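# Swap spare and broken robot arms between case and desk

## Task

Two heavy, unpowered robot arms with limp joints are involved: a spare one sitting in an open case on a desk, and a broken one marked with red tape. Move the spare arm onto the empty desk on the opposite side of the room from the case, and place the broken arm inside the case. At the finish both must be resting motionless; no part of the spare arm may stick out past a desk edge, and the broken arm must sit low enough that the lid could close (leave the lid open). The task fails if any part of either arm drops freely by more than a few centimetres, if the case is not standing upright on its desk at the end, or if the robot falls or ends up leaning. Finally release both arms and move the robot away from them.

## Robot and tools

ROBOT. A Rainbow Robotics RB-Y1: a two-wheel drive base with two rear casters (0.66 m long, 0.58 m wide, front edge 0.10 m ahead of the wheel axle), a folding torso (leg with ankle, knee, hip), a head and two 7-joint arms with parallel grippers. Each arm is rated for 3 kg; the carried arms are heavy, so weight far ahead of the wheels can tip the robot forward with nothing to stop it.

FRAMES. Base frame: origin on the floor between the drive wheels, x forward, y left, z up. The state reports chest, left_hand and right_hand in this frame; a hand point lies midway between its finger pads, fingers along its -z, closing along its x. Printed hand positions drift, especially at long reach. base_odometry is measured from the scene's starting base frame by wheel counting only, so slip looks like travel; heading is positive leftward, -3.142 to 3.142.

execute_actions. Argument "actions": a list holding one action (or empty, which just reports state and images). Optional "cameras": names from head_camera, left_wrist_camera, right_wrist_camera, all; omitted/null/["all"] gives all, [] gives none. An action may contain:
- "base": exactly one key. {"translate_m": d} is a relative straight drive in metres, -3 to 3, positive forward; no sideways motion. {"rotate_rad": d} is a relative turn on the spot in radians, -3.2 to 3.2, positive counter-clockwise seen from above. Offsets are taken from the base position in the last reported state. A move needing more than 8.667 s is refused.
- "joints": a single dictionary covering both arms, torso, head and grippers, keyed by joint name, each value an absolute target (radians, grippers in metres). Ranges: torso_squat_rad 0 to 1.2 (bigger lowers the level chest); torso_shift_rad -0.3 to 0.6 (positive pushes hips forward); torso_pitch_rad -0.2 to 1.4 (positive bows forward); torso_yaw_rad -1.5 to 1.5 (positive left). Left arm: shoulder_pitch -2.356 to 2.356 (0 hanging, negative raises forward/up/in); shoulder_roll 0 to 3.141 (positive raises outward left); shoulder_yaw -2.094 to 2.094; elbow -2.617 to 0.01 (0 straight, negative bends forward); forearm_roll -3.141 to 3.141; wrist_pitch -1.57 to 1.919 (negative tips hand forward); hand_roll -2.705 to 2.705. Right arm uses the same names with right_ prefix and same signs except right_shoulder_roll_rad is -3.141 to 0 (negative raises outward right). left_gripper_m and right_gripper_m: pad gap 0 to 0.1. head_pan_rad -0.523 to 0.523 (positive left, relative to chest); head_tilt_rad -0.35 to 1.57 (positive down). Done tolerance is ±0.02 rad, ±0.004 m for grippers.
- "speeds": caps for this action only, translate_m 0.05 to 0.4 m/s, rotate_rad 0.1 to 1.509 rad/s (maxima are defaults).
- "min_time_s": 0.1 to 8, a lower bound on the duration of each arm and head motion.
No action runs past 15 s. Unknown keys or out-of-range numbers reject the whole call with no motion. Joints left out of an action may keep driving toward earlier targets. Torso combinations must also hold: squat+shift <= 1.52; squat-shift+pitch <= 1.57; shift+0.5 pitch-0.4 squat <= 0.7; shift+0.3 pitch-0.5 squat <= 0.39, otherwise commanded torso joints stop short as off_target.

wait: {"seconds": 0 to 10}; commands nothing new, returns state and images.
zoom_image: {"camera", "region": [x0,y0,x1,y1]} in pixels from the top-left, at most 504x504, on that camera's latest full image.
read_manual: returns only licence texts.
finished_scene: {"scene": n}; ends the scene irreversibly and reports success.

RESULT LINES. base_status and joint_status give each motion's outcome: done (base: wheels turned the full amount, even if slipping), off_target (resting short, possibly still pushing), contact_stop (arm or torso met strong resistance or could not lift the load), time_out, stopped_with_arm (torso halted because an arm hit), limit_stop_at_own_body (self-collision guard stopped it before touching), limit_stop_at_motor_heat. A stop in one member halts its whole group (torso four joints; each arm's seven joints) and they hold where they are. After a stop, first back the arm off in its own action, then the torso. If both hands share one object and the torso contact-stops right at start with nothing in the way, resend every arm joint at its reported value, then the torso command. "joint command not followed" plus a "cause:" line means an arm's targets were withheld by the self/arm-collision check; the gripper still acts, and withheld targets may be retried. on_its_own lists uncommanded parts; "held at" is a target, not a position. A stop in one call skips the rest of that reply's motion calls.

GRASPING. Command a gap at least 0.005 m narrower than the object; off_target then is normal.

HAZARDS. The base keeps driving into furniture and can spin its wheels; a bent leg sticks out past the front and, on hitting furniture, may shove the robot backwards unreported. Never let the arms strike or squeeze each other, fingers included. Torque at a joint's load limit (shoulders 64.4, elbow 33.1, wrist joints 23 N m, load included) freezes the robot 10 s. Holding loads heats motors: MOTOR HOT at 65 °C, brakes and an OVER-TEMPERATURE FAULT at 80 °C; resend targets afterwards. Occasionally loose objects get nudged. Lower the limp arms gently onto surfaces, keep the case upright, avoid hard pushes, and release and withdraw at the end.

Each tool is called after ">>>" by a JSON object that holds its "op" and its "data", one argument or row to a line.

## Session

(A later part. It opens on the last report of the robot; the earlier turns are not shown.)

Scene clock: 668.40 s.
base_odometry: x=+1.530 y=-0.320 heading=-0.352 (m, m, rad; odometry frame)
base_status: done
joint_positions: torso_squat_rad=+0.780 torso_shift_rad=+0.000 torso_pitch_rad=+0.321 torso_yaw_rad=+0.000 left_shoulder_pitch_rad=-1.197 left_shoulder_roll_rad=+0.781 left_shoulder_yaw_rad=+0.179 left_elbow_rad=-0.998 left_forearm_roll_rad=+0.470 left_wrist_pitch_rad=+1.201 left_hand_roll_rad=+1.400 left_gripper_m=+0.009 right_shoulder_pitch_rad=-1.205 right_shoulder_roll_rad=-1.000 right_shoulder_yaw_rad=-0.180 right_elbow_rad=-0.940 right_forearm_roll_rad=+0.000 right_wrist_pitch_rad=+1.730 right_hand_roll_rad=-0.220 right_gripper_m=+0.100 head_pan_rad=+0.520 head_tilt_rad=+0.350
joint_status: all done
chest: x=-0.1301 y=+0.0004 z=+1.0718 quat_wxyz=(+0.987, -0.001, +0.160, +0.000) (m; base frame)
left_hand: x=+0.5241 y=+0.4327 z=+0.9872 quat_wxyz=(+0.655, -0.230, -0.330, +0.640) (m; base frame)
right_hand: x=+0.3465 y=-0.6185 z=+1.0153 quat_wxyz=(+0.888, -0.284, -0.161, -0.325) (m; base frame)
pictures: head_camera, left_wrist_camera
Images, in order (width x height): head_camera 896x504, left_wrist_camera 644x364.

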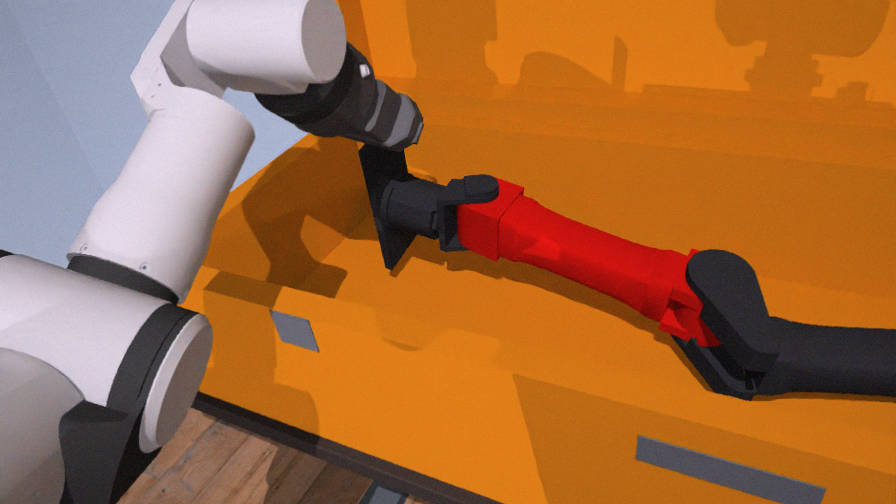

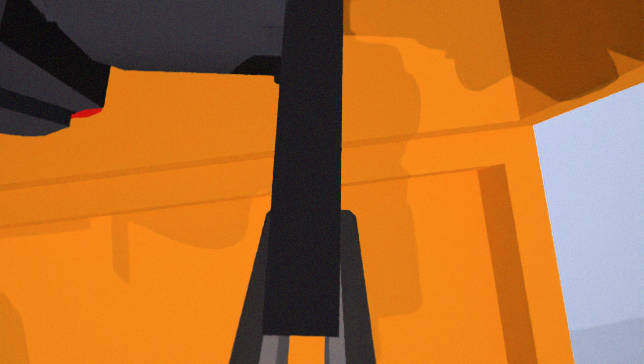

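>>> {"op": "execute_actions", "data": {
  "actions": [
    {"joints":{"torso_squat_rad":0.85}}
  ],
  "cameras": ["left_wrist_camera"]
}}

>>> {"op": "execute_actions", "data": {
  "actions": [
    {"base":{"translate_m":-0.04},"speeds":{"translate_m":0.05},"joints":{"torso_squat_rad":0.87}}
  ],
  "cameras": ["head_camera","left_wrist_camera"]
}}

Scene clock: 675.97 s.
base_odometry: x=+1.530 y=-0.320 heading=-0.351 (m, m, rad; odometry frame)
base_status: not commanded
joint_positions: torso_squat_rad=+0.850 torso_shift_rad=+0.000 torso_pitch_rad=+0.321 torso_yaw_rad=+0.000 left_shoulder_pitch_rad=-1.197 left_shoulder_roll_rad=+0.785 left_shoulder_yaw_rad=+0.179 left_elbow_rad=-0.998 left_forearm_roll_rad=+0.470 left_wrist_pitch_rad=+1.201 left_hand_roll_rad=+1.400 left_gripper_m=+0.010 right_shoulder_pitch_rad=-1.205 right_shoulder_roll_rad=-1.000 right_shoulder_yaw_rad=-0.180 right_elbow_rad=-0.940 right_forearm_roll_rad=+0.000 right_wrist_pitch_rad=+1.730 right_hand_roll_rad=-0.220 right_gripper_m=+0.100 head_pan_rad=+0.520 head_tilt_rad=+0.350
joint_status: all done
chest: x=-0.1304 y=+0.0005 z=+1.0362 quat_wxyz=(+0.987, -0.001, +0.160, +0.000) (m; base frame)
left_hand: x=+0.5234 y=+0.4351 z=+0.9532 quat_wxyz=(+0.653, -0.230, -0.332, +0.640) (m; base frame)
right_hand: x=+0.3465 y=-0.6182 z=+0.9800 quat_wxyz=(+0.888, -0.284, -0.161, -0.325) (m; base frame)
pictures: left_wrist_camera
Images, in order (width x height): left_wrist_camera 644x364.

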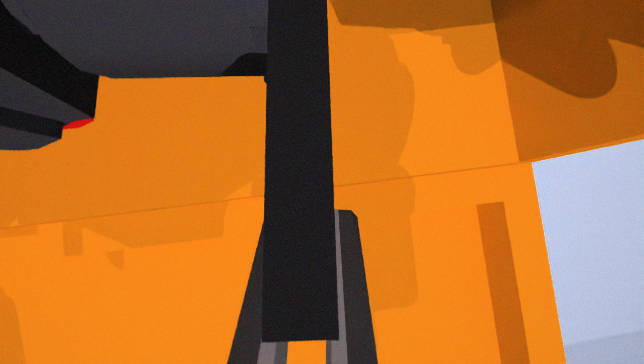

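Scene clock: 677.47 s.
base_odometry: x=+1.493 y=-0.307 heading=-0.350 (m, m, rad; odometry frame)
base_status: done
joint_positions: torso_squat_rad=+0.870 torso_shift_rad=+0.000 torso_pitch_rad=+0.319 torso_yaw_rad=+0.000 left_shoulder_pitch_rad=-1.203 left_shoulder_roll_rad=+0.785 left_shoulder_yaw_rad=+0.181 left_elbow_rad=-1.002 left_forearm_roll_rad=+0.470 left_wrist_pitch_rad=+1.199 left_hand_roll_rad=+1.400 left_gripper_m=+0.010 right_shoulder_pitch_rad=-1.205 right_shoulder_roll_rad=-1.000 right_shoulder_yaw_rad=-0.180 right_elbow_rad=-0.940 right_forearm_roll_rad=+0.000 right_wrist_pitch_rad=+1.730 right_hand_roll_rad=-0.220 right_gripper_m=+0.100 head_pan_rad=+0.520 head_tilt_rad=+0.350
joint_status: all done
chest: x=-0.1311 y=+0.0001 z=+1.0257 quat_wxyz=(+0.987, +0.000, +0.159, +0.000) (m; base frame)
left_hand: x=+0.5247 y=+0.4333 z=+0.9493 quat_wxyz=(+0.652, -0.234, -0.336, +0.638) (m; base frame)
right_hand: x=+0.3457 y=-0.6187 z=+0.9697 quat_wxyz=(+0.888, -0.283, -0.162, -0.325) (m; base frame)
pictures: head_camera, left_wrist_camera
Images, in order (width x height): head_camera 896x504, left_wrist_camera 644x364.

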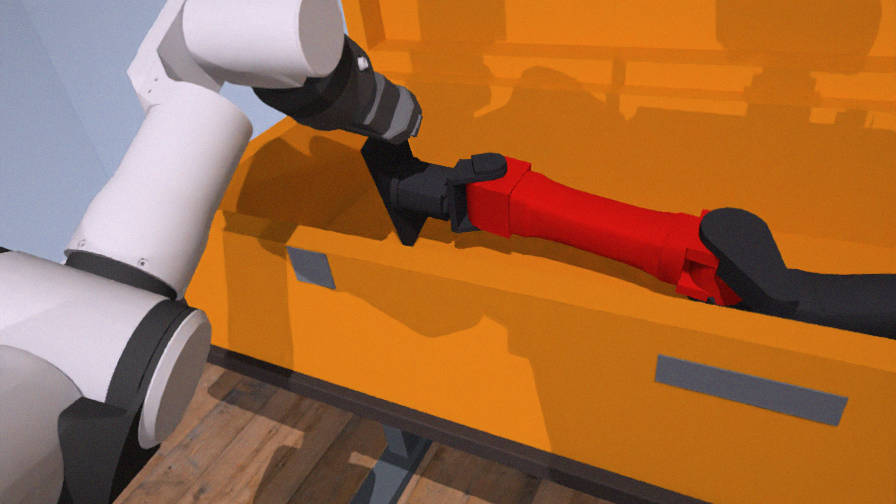

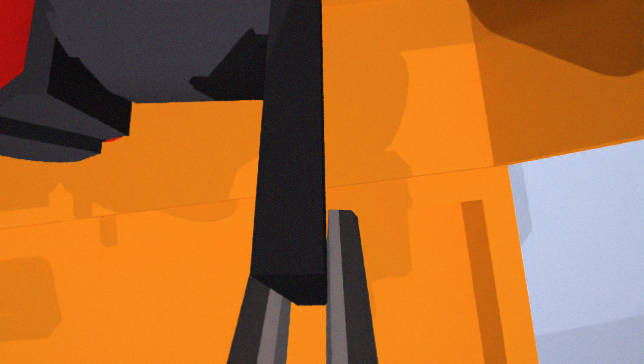

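>>> {"op": "execute_actions", "data": {
  "actions": [
    {"joints":{"torso_squat_rad":0.83}}
  ],
  "cameras": []
}}

>>> {"op": "execute_actions", "data": {
  "actions": [
    {"base":{"translate_m":0.16},"speeds":{"translate_m":0.05}}
  ],
  "cameras": ["head_camera","left_wrist_camera"]
}}

Scene clock: 692.43 s.
base_odometry: x=+1.493 y=-0.307 heading=-0.350 (m, m, rad; odometry frame)
base_status: not commanded
joint_positions: torso_squat_rad=+0.830 torso_shift_rad=+0.000 torso_pitch_rad=+0.321 torso_yaw_rad=+0.000 left_shoulder_pitch_rad=-1.197 left_shoulder_roll_rad=+0.782 left_shoulder_yaw_rad=+0.179 left_elbow_rad=-0.998 left_forearm_roll_rad=+0.470 left_wrist_pitch_rad=+1.201 left_hand_roll_rad=+1.400 left_gripper_m=+0.010 right_shoulder_pitch_rad=-1.205 right_shoulder_roll_rad=-1.000 right_shoulder_yaw_rad=-0.180 right_elbow_rad=-0.940 right_forearm_roll_rad=+0.000 right_wrist_pitch_rad=+1.730 right_hand_roll_rad=-0.220 right_gripper_m=+0.100 head_pan_rad=+0.520 head_tilt_rad=+0.350
joint_status: all done
chest: x=-0.1301 y=+0.0003 z=+1.0466 quat_wxyz=(+0.987, -0.001, +0.160, +0.000) (m; base frame)
left_hand: x=+0.5243 y=+0.4328 z=+0.9626 quat_wxyz=(+0.654, -0.231, -0.330, +0.640) (m; base frame)
right_hand: x=+0.3465 y=-0.6186 z=+0.9899 quat_wxyz=(+0.888, -0.284, -0.161, -0.325) (m; base frame)
pictures: none
No camera images: the call's "cameras" was empty. Leave "cameras" out to get every camera's image.

Scene clock: 696.43 s.
base_odometry: x=+1.643 y=-0.361 heading=-0.349 (m, m, rad; odometry frame)
base_status: done
joint_positions: torso_squat_rad=+0.830 torso_shift_rad=+0.000 torso_pitch_rad=+0.321 torso_yaw_rad=+0.000 left_shoulder_pitch_rad=-1.197 left_shoulder_roll_rad=+0.782 left_shoulder_yaw_rad=+0.179 left_elbow_rad=-0.998 left_forearm_roll_rad=+0.470 left_wrist_pitch_rad=+1.201 left_hand_roll_rad=+1.400 left_gripper_m=+0.014 right_shoulder_pitch_rad=-1.205 right_shoulder_roll_rad=-1.000 right_shoulder_yaw_rad=-0.180 right_elbow_rad=-0.940 right_forearm_roll_rad=+0.000 right_wrist_pitch_rad=+1.730 right_hand_roll_rad=-0.220 right_gripper_m=+0.100 head_pan_rad=+0.520 head_tilt_rad=+0.350
joint_status: not commanded
chest: x=-0.1302 y=+0.0005 z=+1.0466 quat_wxyz=(+0.987, -0.001, +0.160, +0.000) (m; base frame)
left_hand: x=+0.5236 y=+0.4338 z=+0.9622 quat_wxyz=(+0.654, -0.230, -0.330, +0.640) (m; base frame)
right_hand: x=+0.3465 y=-0.6182 z=+0.9903 quat_wxyz=(+0.888, -0.284, -0.161, -0.325) (m; base frame)
pictures: head_camera, left_wrist_camera
Images, in order (width x height): head_camera 896x504, left_wrist_camera 644x364.

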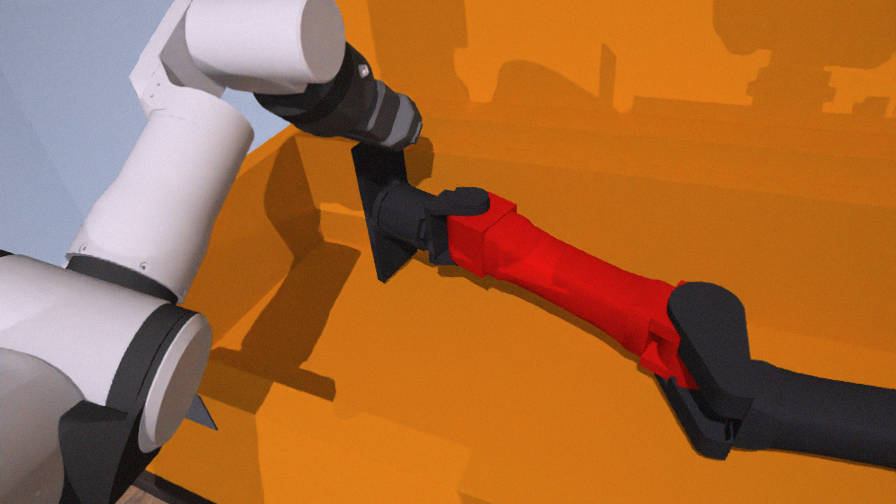

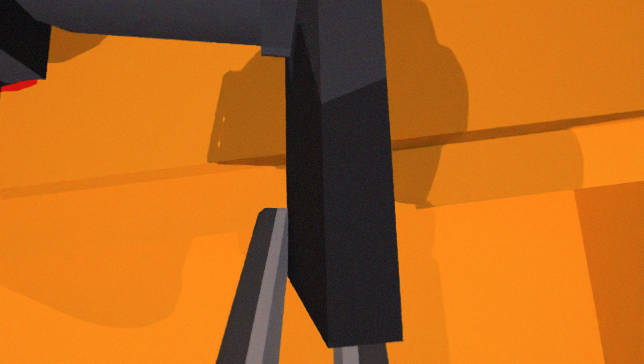

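>>> {"op": "execute_actions", "data": {
  "actions": [
    {"joints":{"torso_squat_rad":0.87}}
  ],
  "cameras": []
}}

>>> {"op": "execute_actions", "data": {
  "actions": [
    {"base":{"translate_m":-0.07},"speeds":{"translate_m":0.05}}
  ],
  "cameras": ["head_camera","left_wrist_camera"]
}}

Scene clock: 701.83 s.
base_odometry: x=+1.643 y=-0.361 heading=-0.349 (m, m, rad; odometry frame)
base_status: not commanded
joint_positions: torso_squat_rad=+0.870 torso_shift_rad=-0.001 torso_pitch_rad=+0.319 torso_yaw_rad=+0.000 left_shoulder_pitch_rad=-1.203 left_shoulder_roll_rad=+0.788 left_shoulder_yaw_rad=+0.181 left_elbow_rad=-1.002 left_forearm_roll_rad=+0.470 left_wrist_pitch_rad=+1.199 left_hand_roll_rad=+1.400 left_gripper_m=+0.014 right_shoulder_pitch_rad=-1.205 right_shoulder_roll_rad=-1.000 right_shoulder_yaw_rad=-0.180 right_elbow_rad=-0.940 right_forearm_roll_rad=+0.000 right_wrist_pitch_rad=+1.730 right_hand_roll_rad=-0.220 right_gripper_m=+0.100 head_pan_rad=+0.520 head_tilt_rad=+0.350
joint_status: all done
chest: x=-0.1313 y=+0.0002 z=+1.0257 quat_wxyz=(+0.987, +0.000, +0.159, +0.000) (m; base frame)
left_hand: x=+0.5241 y=+0.4353 z=+0.9509 quat_wxyz=(+0.652, -0.233, -0.337, +0.638) (m; base frame)
right_hand: x=+0.3457 y=-0.6185 z=+0.9699 quat_wxyz=(+0.888, -0.283, -0.162, -0.325) (m; base frame)
pictures: none
No camera images: the call's "cameras" was empty. Leave "cameras" out to get every camera's image.

Scene clock: 704.03 s.
base_odometry: x=+1.577 y=-0.337 heading=-0.351 (m, m, rad; odometry frame)
base_status: done
joint_positions: torso_squat_rad=+0.870 torso_shift_rad=+0.000 torso_pitch_rad=+0.319 torso_yaw_rad=+0.000 left_shoulder_pitch_rad=-1.201 left_shoulder_roll_rad=+0.788 left_shoulder_yaw_rad=+0.181 left_elbow_rad=-1.001 left_forearm_roll_rad=+0.469 left_wrist_pitch_rad=+1.199 left_hand_roll_rad=+1.400 left_gripper_m=+0.012 right_shoulder_pitch_rad=-1.205 right_shoulder_roll_rad=-1.000 right_shoulder_yaw_rad=-0.180 right_elbow_rad=-0.940 right_forearm_roll_rad=+0.000 right_wrist_pitch_rad=+1.730 right_hand_roll_rad=-0.220 right_gripper_m=+0.100 head_pan_rad=+0.520 head_tilt_rad=+0.350
joint_status: not commanded
chest: x=-0.1311 y=+0.0003 z=+1.0256 quat_wxyz=(+0.987, +0.000, +0.159, +0.000) (m; base frame)
left_hand: x=+0.5238 y=+0.4362 z=+0.9492 quat_wxyz=(+0.651, -0.232, -0.336, +0.639) (m; base frame)
right_hand: x=+0.3460 y=-0.6183 z=+0.9698 quat_wxyz=(+0.888, -0.283, -0.162, -0.325) (m; base frame)
pictures: head_camera, left_wrist_camera
Images, in order (width x height): head_camera 896x504, left_wrist_camera 644x364.

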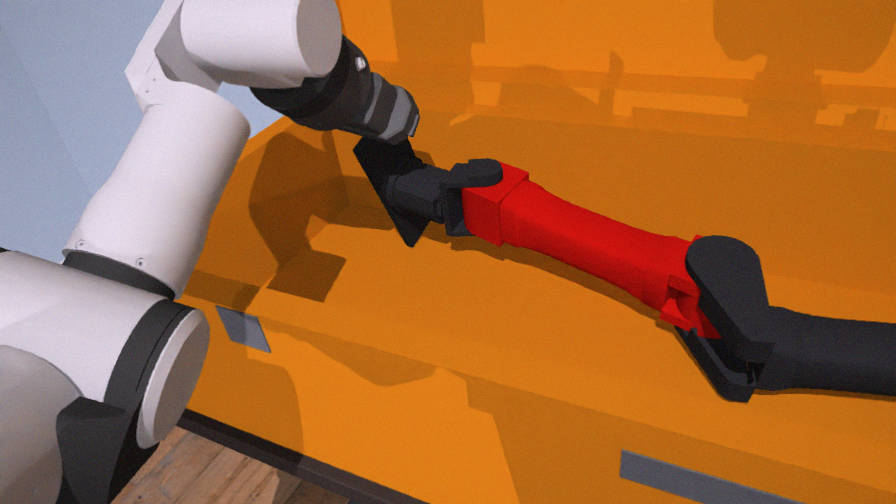

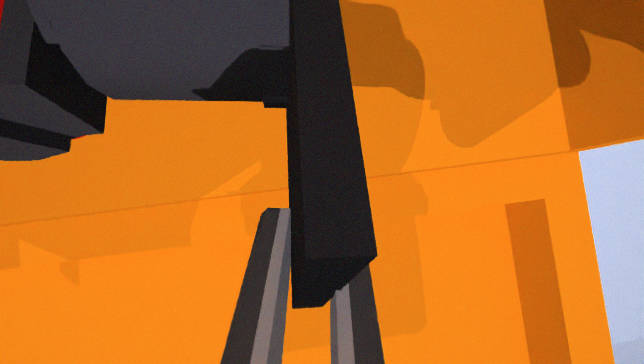

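It's tipping. Continue with back + wrist arc.

>>> {"op": "execute_actions", "data": {
  "actions": [
    {"base":{"translate_m":-0.03},"speeds":{"translate_m":0.05},"joints":{"left_wrist_pitch_rad":1.32},"min_time_s":1.5}
  ],
  "cameras": ["left_wrist_camera"]
}}

>>> {"op": "execute_actions", "data": {
  "actions": [
    {"joints":{"left_wrist_pitch_rad":1.55},"min_time_s":2}
  ],
  "cameras": ["head_camera","left_wrist_camera"]
}}

Scene clock: 711.27 s.
base_odometry: x=+1.549 y=-0.327 heading=-0.352 (m, m, rad; odometry frame)
base_status: done
joint_positions: torso_squat_rad=+0.870 torso_shift_rad=-0.001 torso_pitch_rad=+0.319 torso_yaw_rad=+0.001 left_shoulder_pitch_rad=-1.202 left_shoulder_roll_rad=+0.791 left_shoulder_yaw_rad=+0.182 left_elbow_rad=-1.002 left_forearm_roll_rad=+0.469 left_wrist_pitch_rad=+1.319 left_hand_roll_rad=+1.400 left_gripper_m=+0.011 right_shoulder_pitch_rad=-1.205 right_shoulder_roll_rad=-1.000 right_shoulder_yaw_rad=-0.180 right_elbow_rad=-0.940 right_forearm_roll_rad=+0.000 right_wrist_pitch_rad=+1.730 right_hand_roll_rad=-0.220 right_gripper_m=+0.100 head_pan_rad=+0.520 head_tilt_rad=+0.350
joint_status: all done
chest: x=-0.1313 y=+0.0003 z=+1.0257 quat_wxyz=(+0.987, +0.000, +0.159, +0.000) (m; base frame)
left_hand: x=+0.5041 y=+0.4350 z=+0.9321 quat_wxyz=(+0.666, -0.200, -0.294, +0.655) (m; base frame)
right_hand: x=+0.3459 y=-0.6181 z=+0.9701 quat_wxyz=(+0.888, -0.283, -0.162, -0.325) (m; base frame)
pictures: left_wrist_camera
Images, in order (width x height): left_wrist_camera 644x364.

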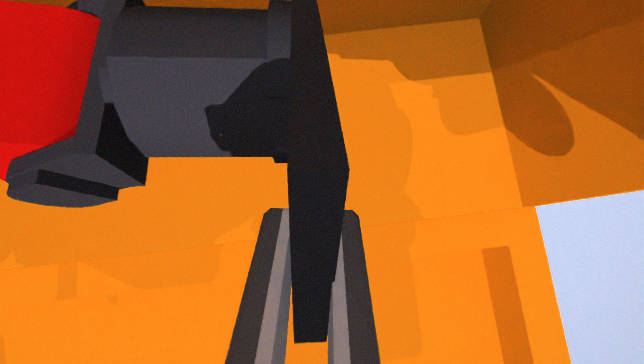

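Scene clock: 713.57 s.
base_odometry: x=+1.549 y=-0.327 heading=-0.352 (m, m, rad; odometry frame)
base_status: not commanded
joint_positions: torso_squat_rad=+0.870 torso_shift_rad=+0.000 torso_pitch_rad=+0.319 torso_yaw_rad=+0.001 left_shoulder_pitch_rad=-1.200 left_shoulder_roll_rad=+0.789 left_shoulder_yaw_rad=+0.182 left_elbow_rad=-1.000 left_forearm_roll_rad=+0.469 left_wrist_pitch_rad=+1.550 left_hand_roll_rad=+1.400 left_gripper_m=+0.010 right_shoulder_pitch_rad=-1.205 right_shoulder_roll_rad=-1.000 right_shoulder_yaw_rad=-0.180 right_elbow_rad=-0.940 right_forearm_roll_rad=+0.000 right_wrist_pitch_rad=+1.730 right_hand_roll_rad=-0.220 right_gripper_m=+0.100 head_pan_rad=+0.520 head_tilt_rad=+0.350
joint_status: all done
chest: x=-0.1311 y=+0.0003 z=+1.0256 quat_wxyz=(+0.987, +0.000, +0.159, +0.000) (m; base frame)
left_hand: x=+0.4608 y=+0.4278 z=+0.8991 quat_wxyz=(+0.691, -0.135, -0.202, +0.681) (m; base frame)
right_hand: x=+0.3461 y=-0.6181 z=+0.9699 quat_wxyz=(+0.888, -0.283, -0.162, -0.325) (m; base frame)
pictures: head_camera, left_wrist_camera
Images, in order (width x height): head_camera 896x504, left_wrist_camera 644x364.

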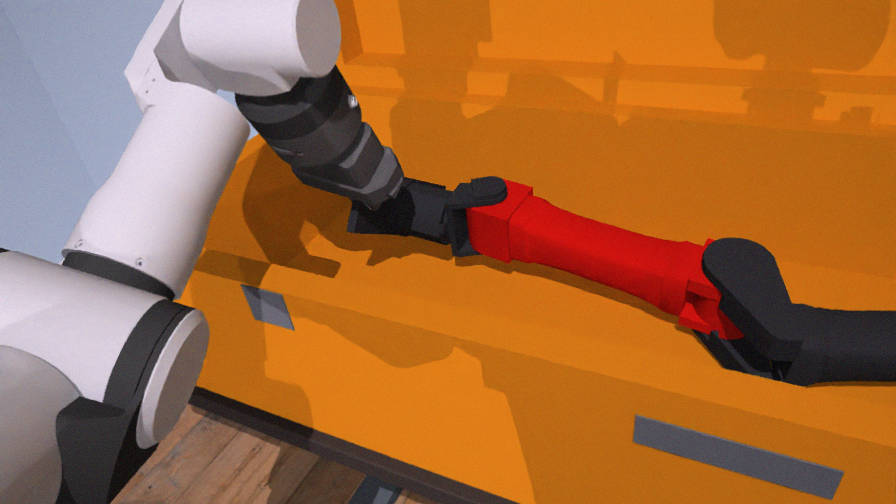

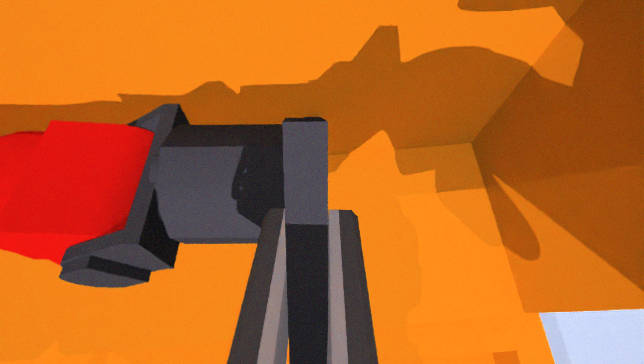

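>>> {"op": "execute_actions", "data": {
  "actions": []
}}

>>> {"op": "execute_actions", "data": {
  "actions": [
    {"joints":{"torso_squat_rad":0.91}}
  ]
}}

Scene clock: 731.37 s.
base_odometry: x=+1.549 y=-0.327 heading=-0.352 (m, m, rad; odometry frame)
base_status: not commanded
joint_positions: torso_squat_rad=+0.870 torso_shift_rad=+0.000 torso_pitch_rad=+0.319 torso_yaw_rad=+0.001 left_shoulder_pitch_rad=-1.200 left_shoulder_roll_rad=+0.789 left_shoulder_yaw_rad=+0.182 left_elbow_rad=-1.000 left_forearm_roll_rad=+0.469 left_wrist_pitch_rad=+1.550 left_hand_roll_rad=+1.400 left_gripper_m=+0.010 right_shoulder_pitch_rad=-1.205 right_shoulder_roll_rad=-1.000 right_shoulder_yaw_rad=-0.180 right_elbow_rad=-0.940 right_forearm_roll_rad=+0.000 right_wrist_pitch_rad=+1.730 right_hand_roll_rad=-0.220 right_gripper_m=+0.100 head_pan_rad=+0.520 head_tilt_rad=+0.350
joint_status: all done
chest: x=-0.1311 y=+0.0003 z=+1.0256 quat_wxyz=(+0.987, +0.000, +0.159, +0.000) (m; base frame)
left_hand: x=+0.4608 y=+0.4278 z=+0.8991 quat_wxyz=(+0.691, -0.135, -0.202, +0.681) (m; base frame)
right_hand: x=+0.3461 y=-0.6181 z=+0.9699 quat_wxyz=(+0.888, -0.283, -0.162, -0.325) (m; base frame)
pictures: head_camera, left_wrist_camera, right_wrist_camera
Images, in order (width x height): head_camera 896x504, left_wrist_camera 644x364, right_wrist_camera 644x364.

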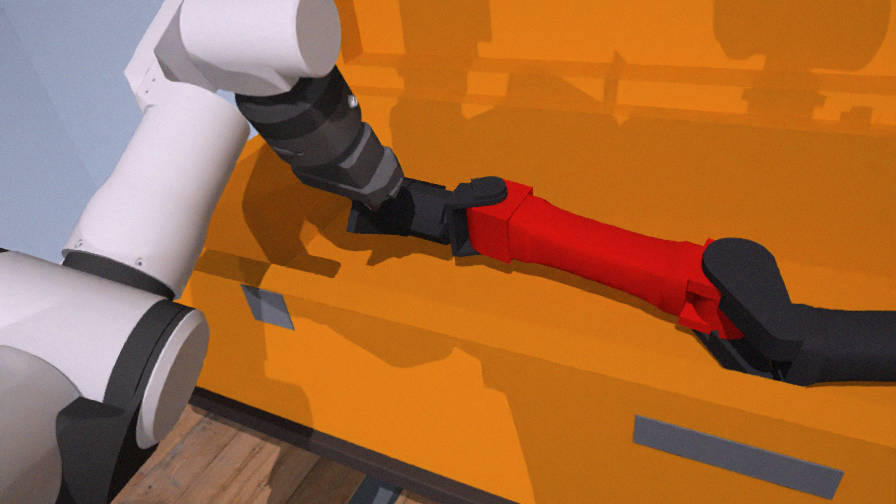

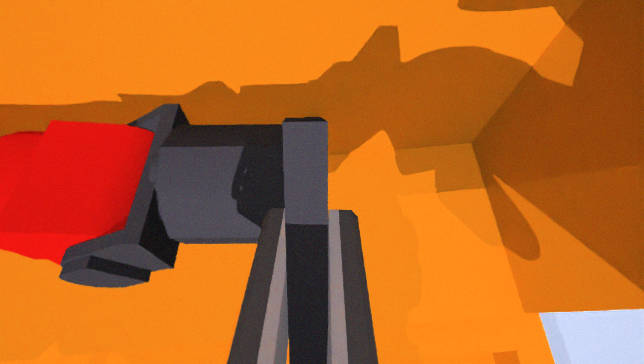

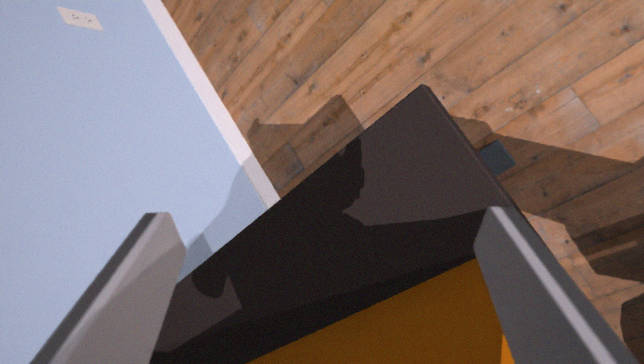

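Scene clock: 732.20 s.
base_odometry: x=+1.549 y=-0.327 heading=-0.352 (m, m, rad; odometry frame)
base_status: not commanded
joint_positions: torso_squat_rad=+0.910 torso_shift_rad=+0.000 torso_pitch_rad=+0.319 torso_yaw_rad=+0.001 left_shoulder_pitch_rad=-1.201 left_shoulder_roll_rad=+0.789 left_shoulder_yaw_rad=+0.182 left_elbow_rad=-1.000 left_forearm_roll_rad=+0.469 left_wrist_pitch_rad=+1.550 left_hand_roll_rad=+1.400 left_gripper_m=+0.010 right_shoulder_pitch_rad=-1.205 right_shoulder_roll_rad=-1.000 right_shoulder_yaw_rad=-0.180 right_elbow_rad=-0.940 right_forearm_roll_rad=+0.000 right_wrist_pitch_rad=+1.730 right_hand_roll_rad=-0.220 right_gripper_m=+0.100 head_pan_rad=+0.520 head_tilt_rad=+0.350
joint_status: all done
chest: x=-0.1312 y=+0.0003 z=+1.0039 quat_wxyz=(+0.987, +0.000, +0.159, +0.000) (m; base frame)
left_hand: x=+0.4608 y=+0.4275 z=+0.8774 quat_wxyz=(+0.691, -0.136, -0.202, +0.681) (m; base frame)
right_hand: x=+0.3461 y=-0.6181 z=+0.9482 quat_wxyz=(+0.888, -0.283, -0.162, -0.325) (m; base frame)
pictures: head_camera, left_wrist_camera, right_wrist_camera
Images, in order (width x height): head_camera 896x504, left_wrist_camera 644x364, right_wrist_camera 644x364.

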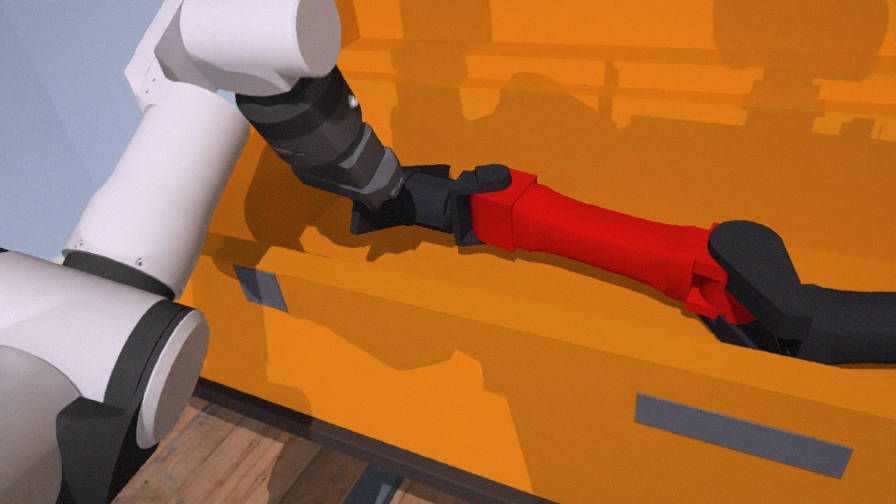

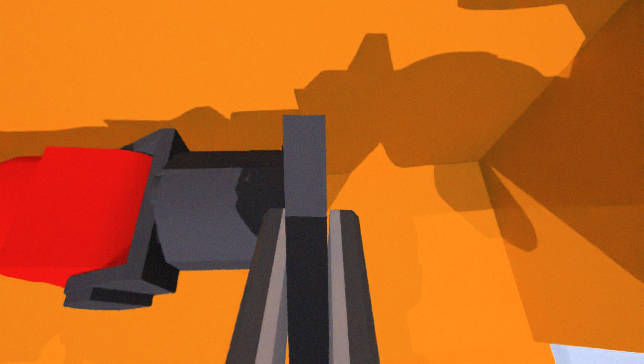

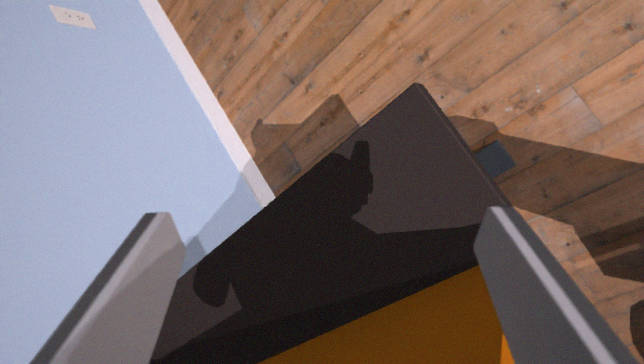

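>>> {"op": "execute_actions", "data": {
  "actions": [
    {"joints":{"torso_squat_rad":0.95}}
  ],
  "cameras": ["head_camera","left_wrist_camera"]
}}

>>> {"op": "execute_actions", "data": {
  "actions": [
    {"joints":{"torso_squat_rad":0.98}}
  ],
  "cameras": ["head_camera","left_wrist_camera"]
}}

Scene clock: 737.20 s.
base_odometry: x=+1.549 y=-0.327 heading=-0.352 (m, m, rad; odometry frame)
base_status: not commanded
joint_positions: torso_squat_rad=+0.950 torso_shift_rad=+0.000 torso_pitch_rad=+0.319 torso_yaw_rad=+0.001 left_shoulder_pitch_rad=-1.200 left_shoulder_roll_rad=+0.788 left_shoulder_yaw_rad=+0.182 left_elbow_rad=-1.000 left_forearm_roll_rad=+0.469 left_wrist_pitch_rad=+1.550 left_hand_roll_rad=+1.400 left_gripper_m=+0.011 right_shoulder_pitch_rad=-1.205 right_shoulder_roll_rad=-1.000 right_shoulder_yaw_rad=-0.180 right_elbow_rad=-0.940 right_forearm_roll_rad=+0.000 right_wrist_pitch_rad=+1.730 right_hand_roll_rad=-0.220 right_gripper_m=+0.100 head_pan_rad=+0.520 head_tilt_rad=+0.350
joint_status: all done
chest: x=-0.1311 y=+0.0003 z=+0.9815 quat_wxyz=(+0.987, +0.000, +0.159, +0.000) (m; base frame)
left_hand: x=+0.4608 y=+0.4274 z=+0.8545 quat_wxyz=(+0.691, -0.135, -0.202, +0.681) (m; base frame)
right_hand: x=+0.3461 y=-0.6181 z=+0.9257 quat_wxyz=(+0.888, -0.283, -0.162, -0.325) (m; base frame)
pictures: head_camera, left_wrist_camera
Images, in order (width x height): head_camera 896x504, left_wrist_camera 644x364.

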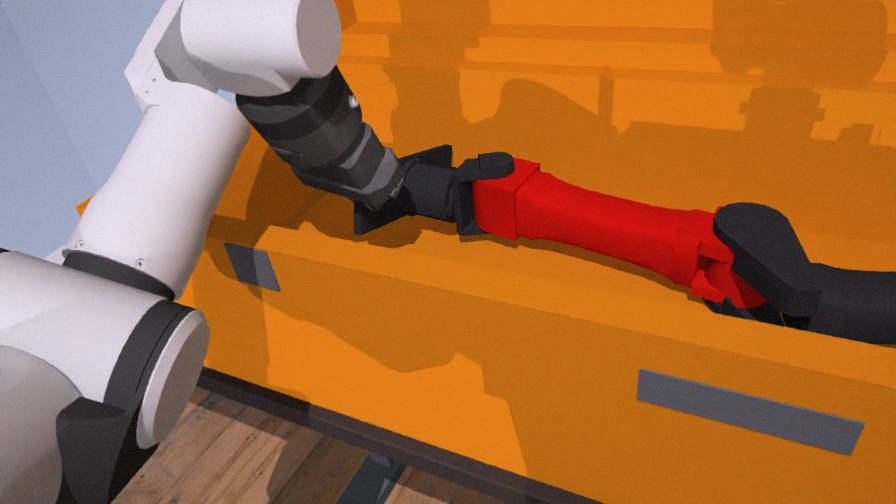

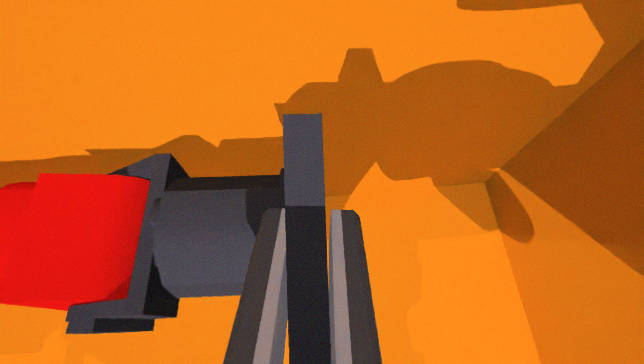

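Scene clock: 737.93 s.
base_odometry: x=+1.549 y=-0.327 heading=-0.352 (m, m, rad; odometry frame)
base_status: not commanded
joint_positions: torso_squat_rad=+0.980 torso_shift_rad=+0.000 torso_pitch_rad=+0.319 torso_yaw_rad=+0.001 left_shoulder_pitch_rad=-1.200 left_shoulder_roll_rad=+0.788 left_shoulder_yaw_rad=+0.182 left_elbow_rad=-1.000 left_forearm_roll_rad=+0.469 left_wrist_pitch_rad=+1.550 left_hand_roll_rad=+1.400 left_gripper_m=+0.012 right_shoulder_pitch_rad=-1.205 right_shoulder_roll_rad=-1.000 right_shoulder_yaw_rad=-0.180 right_elbow_rad=-0.940 right_forearm_roll_rad=+0.000 right_wrist_pitch_rad=+1.730 right_hand_roll_rad=-0.220 right_gripper_m=+0.100 head_pan_rad=+0.520 head_tilt_rad=+0.350
joint_status: all done
chest: x=-0.1310 y=+0.0003 z=+0.9642 quat_wxyz=(+0.987, +0.000, +0.159, +0.000) (m; base frame)
left_hand: x=+0.4608 y=+0.4273 z=+0.8370 quat_wxyz=(+0.691, -0.135, -0.201, +0.681) (m; base frame)
right_hand: x=+0.3462 y=-0.6181 z=+0.9083 quat_wxyz=(+0.888, -0.283, -0.162, -0.325) (m; base frame)
pictures: head_camera, left_wrist_camera
Images, in order (width x height): head_camera 896x504, left_wrist_camera 644x364.

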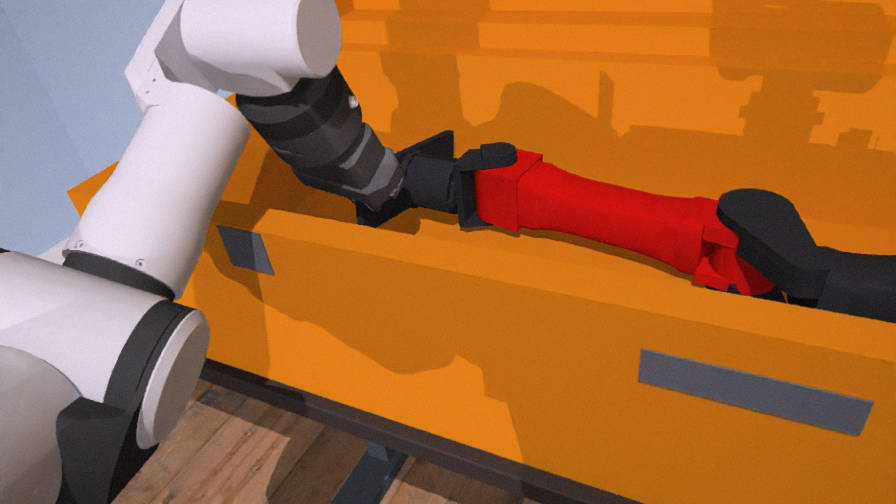

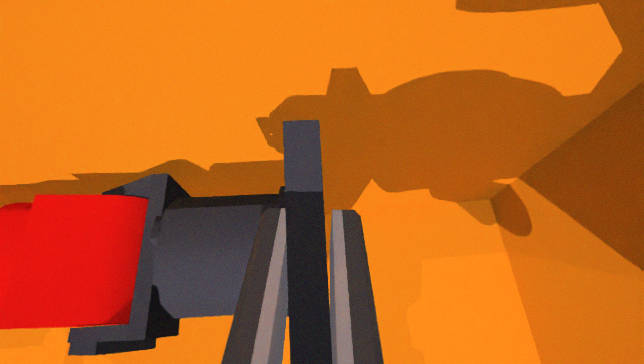

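>>> {"op": "execute_actions", "data": {
  "actions": [
    {"joints":{"torso_squat_rad":1.01}}
  ],
  "cameras": ["head_camera","left_wrist_camera"]
}}

>>> {"op": "execute_actions", "data": {
  "actions": [
    {"joints":{"left_gripper_m":0.03}}
  ],
  "cameras": ["head_camera","left_wrist_camera"]
}}

>>> {"op": "execute_actions", "data": {
  "actions": [
    {"joints":{"torso_squat_rad":0.6}}
  ],
  "cameras": ["head_camera"]
}}

Scene clock: 746.23 s.
base_odometry: x=+1.549 y=-0.327 heading=-0.352 (m, m, rad; odometry frame)
base_status: not commanded
joint_positions: torso_squat_rad=+1.010 torso_shift_rad=+0.000 torso_pitch_rad=+0.319 torso_yaw_rad=+0.001 left_shoulder_pitch_rad=-1.200 left_shoulder_roll_rad=+0.789 left_shoulder_yaw_rad=+0.182 left_elbow_rad=-1.000 left_forearm_roll_rad=+0.469 left_wrist_pitch_rad=+1.550 left_hand_roll_rad=+1.400 left_gripper_m=+0.013 right_shoulder_pitch_rad=-1.205 right_shoulder_roll_rad=-1.000 right_shoulder_yaw_rad=-0.180 right_elbow_rad=-0.940 right_forearm_roll_rad=+0.000 right_wrist_pitch_rad=+1.730 right_hand_roll_rad=-0.220 right_gripper_m=+0.100 head_pan_rad=+0.520 head_tilt_rad=+0.350
joint_status: all done
chest: x=-0.1311 y=+0.0003 z=+0.9466 quat_wxyz=(+0.987, +0.000, +0.159, +0.000) (m; base frame)
left_hand: x=+0.4608 y=+0.4276 z=+0.8197 quat_wxyz=(+0.691, -0.135, -0.202, +0.681) (m; base frame)
right_hand: x=+0.3461 y=-0.6181 z=+0.8908 quat_wxyz=(+0.888, -0.283, -0.162, -0.325) (m; base frame)
pictures: head_camera, left_wrist_camera
Images, in order (width x height): head_camera 896x504, left_wrist_camera 644x364.

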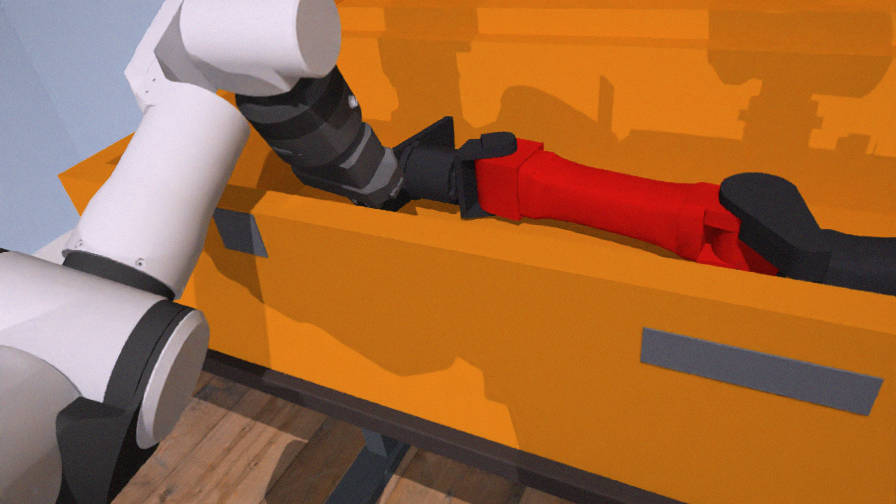

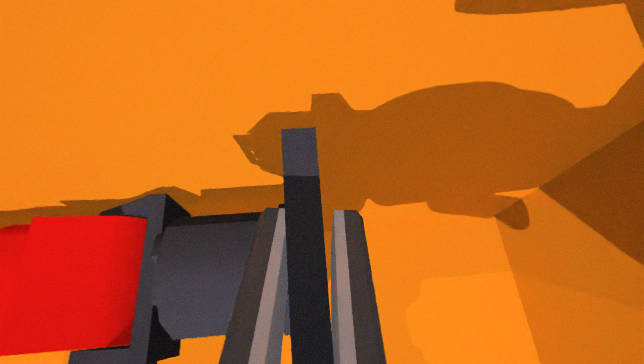

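Scene clock: 747.03 s.
base_odometry: x=+1.549 y=-0.327 heading=-0.352 (m, m, rad; odometry frame)
base_status: not commanded
joint_positions: torso_squat_rad=+1.010 torso_shift_rad=+0.000 torso_pitch_rad=+0.320 torso_yaw_rad=+0.000 left_shoulder_pitch_rad=-1.200 left_shoulder_roll_rad=+0.785 left_shoulder_yaw_rad=+0.180 left_elbow_rad=-1.000 left_forearm_roll_rad=+0.470 left_wrist_pitch_rad=+1.550 left_hand_roll_rad=+1.400 left_gripper_m=+0.030 right_shoulder_pitch_rad=-1.205 right_shoulder_roll_rad=-1.000 right_shoulder_yaw_rad=-0.180 right_elbow_rad=-0.940 right_forearm_roll_rad=+0.000 right_wrist_pitch_rad=+1.730 right_hand_roll_rad=-0.220 right_gripper_m=+0.100 head_pan_rad=+0.520 head_tilt_rad=+0.350
joint_status: all done
chest: x=-0.1308 y=+0.0003 z=+0.9465 quat_wxyz=(+0.987, +0.000, +0.159, +0.000) (m; base frame)
left_hand: x=+0.4614 y=+0.4252 z=+0.8180 quat_wxyz=(+0.692, -0.136, -0.200, +0.680) (m; base frame)
right_hand: x=+0.3461 y=-0.6184 z=+0.8905 quat_wxyz=(+0.888, -0.283, -0.161, -0.325) (m; base frame)
pictures: head_camera, left_wrist_camera
Images, in order (width x height): head_camera 896x504, left_wrist_camera 644x364.

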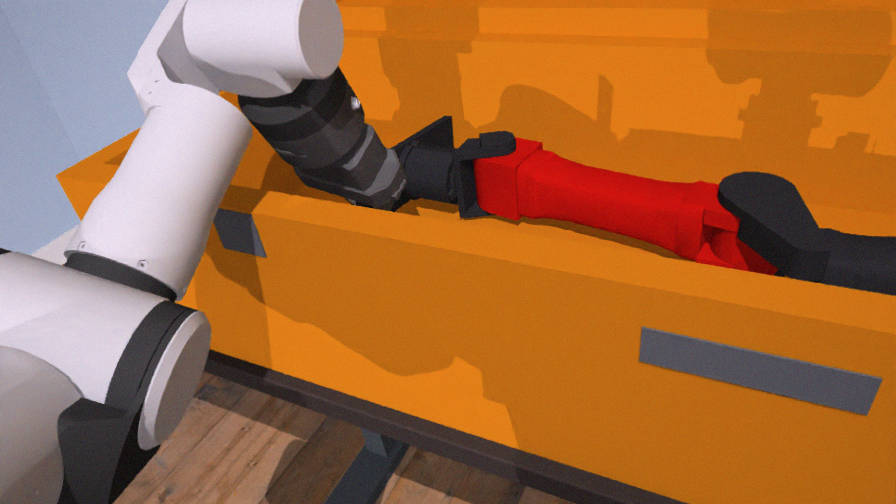

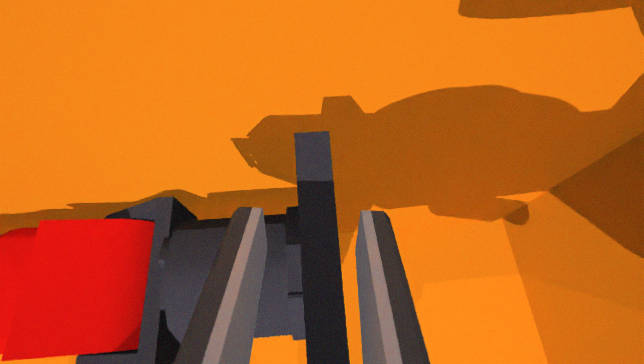

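Scene clock: 749.23 s.
base_odometry: x=+1.549 y=-0.327 heading=-0.352 (m, m, rad; odometry frame)
base_status: not commanded
joint_positions: torso_squat_rad=+0.600 torso_shift_rad=+0.000 torso_pitch_rad=+0.320 torso_yaw_rad=+0.000 left_shoulder_pitch_rad=-1.200 left_shoulder_roll_rad=+0.785 left_shoulder_yaw_rad=+0.180 left_elbow_rad=-1.000 left_forearm_roll_rad=+0.470 left_wrist_pitch_rad=+1.550 left_hand_roll_rad=+1.400 left_gripper_m=+0.030 right_shoulder_pitch_rad=-1.205 right_shoulder_roll_rad=-1.000 right_shoulder_yaw_rad=-0.180 right_elbow_rad=-0.940 right_forearm_roll_rad=+0.000 right_wrist_pitch_rad=+1.730 right_hand_roll_rad=-0.220 right_gripper_m=+0.100 head_pan_rad=+0.520 head_tilt_rad=+0.350
joint_status: all done
chest: x=-0.1307 y=+0.0003 z=+1.1519 quat_wxyz=(+0.987, +0.000, +0.159, +0.000) (m; base frame)
left_hand: x=+0.4615 y=+0.4251 z=+1.0230 quat_wxyz=(+0.692, -0.135, -0.200, +0.680) (m; base frame)
right_hand: x=+0.3462 y=-0.6184 z=+1.0958 quat_wxyz=(+0.888, -0.283, -0.161, -0.325) (m; base frame)
pictures: head_camera
Images, in order (width x height): head_camera 896x504.

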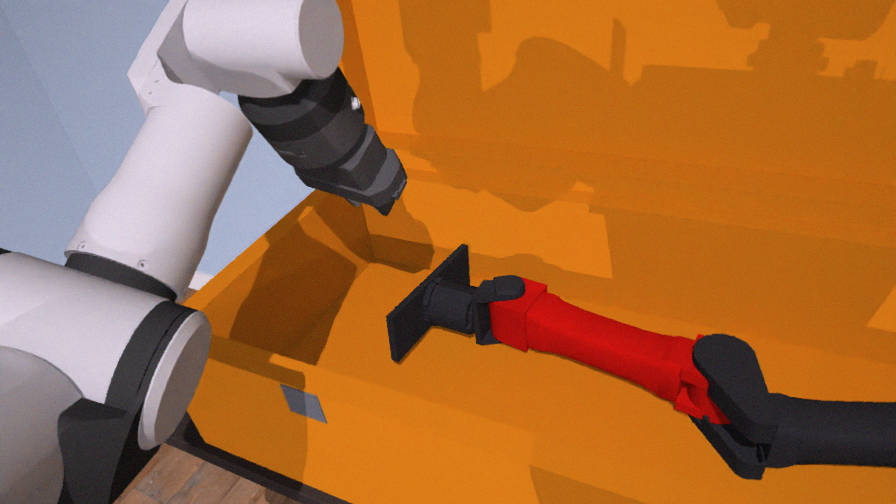

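>>> {"op": "execute_actions", "data": {
  "actions": [
    {"base":{"translate_m":-0.6},"joints":{"head_pan_rad":0,"head_tilt_rad":-0.1}}
  ],
  "cameras": ["head_camera"]
}}

>>> {"op": "execute_actions", "data": {
  "actions": [
    {"joints":{"torso_squat_rad":1.1}}
  ],
  "cameras": ["head_camera"]
}}

Scene clock: 758.63 s.
base_odometry: x=+0.986 y=-0.121 heading=-0.351 (m, m, rad; odometry frame)
base_status: done
joint_positions: torso_squat_rad=+0.600 torso_shift_rad=+0.000 torso_pitch_rad=+0.320 torso_yaw_rad=+0.000 left_shoulder_pitch_rad=-1.200 left_shoulder_roll_rad=+0.785 left_shoulder_yaw_rad=+0.180 left_elbow_rad=-1.000 left_forearm_roll_rad=+0.470 left_wrist_pitch_rad=+1.550 left_hand_roll_rad=+1.400 left_gripper_m=+0.030 right_shoulder_pitch_rad=-1.205 right_shoulder_roll_rad=-1.000 right_shoulder_yaw_rad=-0.180 right_elbow_rad=-0.940 right_forearm_roll_rad=+0.000 right_wrist_pitch_rad=+1.730 right_hand_roll_rad=-0.220 right_gripper_m=+0.100 head_pan_rad=+0.000 head_tilt_rad=-0.100
joint_status: all done
chest: x=-0.1307 y=+0.0003 z=+1.1520 quat_wxyz=(+0.987, +0.000, +0.159, +0.000) (m; base frame)
left_hand: x=+0.4615 y=+0.4250 z=+1.0231 quat_wxyz=(+0.693, -0.135, -0.200, +0.680) (m; base frame)
right_hand: x=+0.3461 y=-0.6184 z=+1.0959 quat_wxyz=(+0.888, -0.283, -0.161, -0.325) (m; base frame)
pictures: head_camera
Images, in order (width x height): head_camera 896x504.

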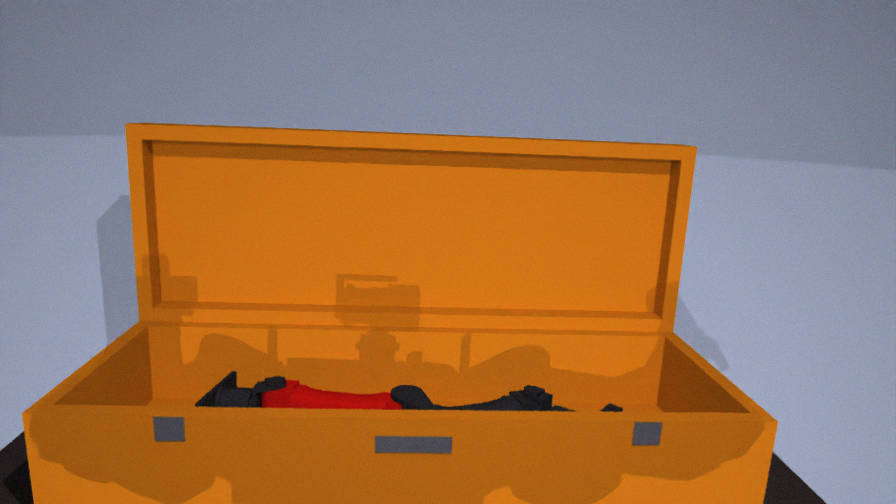

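Scene clock: 761.17 s.
base_odometry: x=+0.986 y=-0.121 heading=-0.351 (m, m, rad; odometry frame)
base_status: not commanded
joint_positions: torso_squat_rad=+1.100 torso_shift_rad=+0.000 torso_pitch_rad=+0.320 torso_yaw_rad=+0.000 left_shoulder_pitch_rad=-1.200 left_shoulder_roll_rad=+0.785 left_shoulder_yaw_rad=+0.180 left_elbow_rad=-1.000 left_forearm_roll_rad=+0.470 left_wrist_pitch_rad=+1.550 left_hand_roll_rad=+1.400 left_gripper_m=+0.030 right_shoulder_pitch_rad=-1.205 right_shoulder_roll_rad=-1.000 right_shoulder_yaw_rad=-0.180 right_elbow_rad=-0.940 right_forearm_roll_rad=+0.000 right_wrist_pitch_rad=+1.730 right_hand_roll_rad=-0.220 right_gripper_m=+0.100 head_pan_rad=+0.000 head_tilt_rad=-0.100
joint_status: all done
chest: x=-0.1307 y=+0.0003 z=+0.8918 quat_wxyz=(+0.987, +0.000, +0.159, +0.000) (m; base frame)
left_hand: x=+0.4615 y=+0.4250 z=+0.7628 quat_wxyz=(+0.693, -0.135, -0.200, +0.680) (m; base frame)
right_hand: x=+0.3461 y=-0.6184 z=+0.8356 quat_wxyz=(+0.888, -0.283, -0.161, -0.325) (m; base frame)
pictures: head_camera
Images, in order (width x height): head_camera 896x504.

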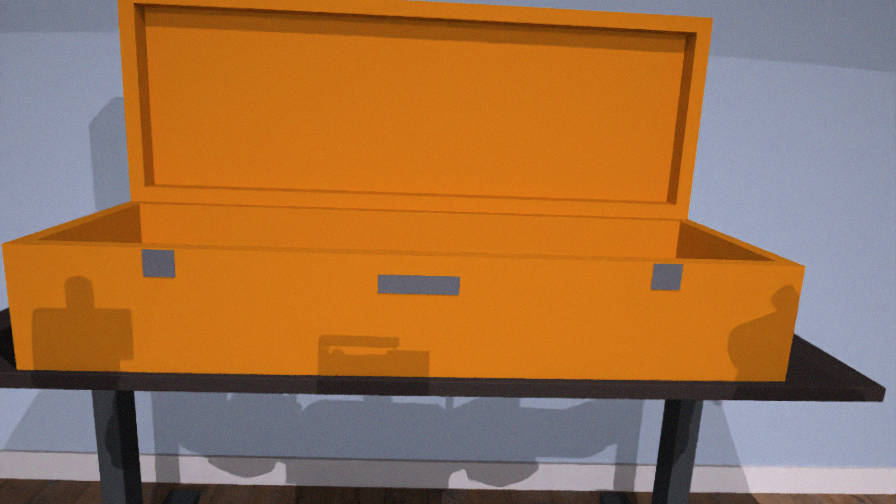

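>>> {"op": "finished_scene", "data": {
  "scene": 2
}}

The scene is finished: the task was done.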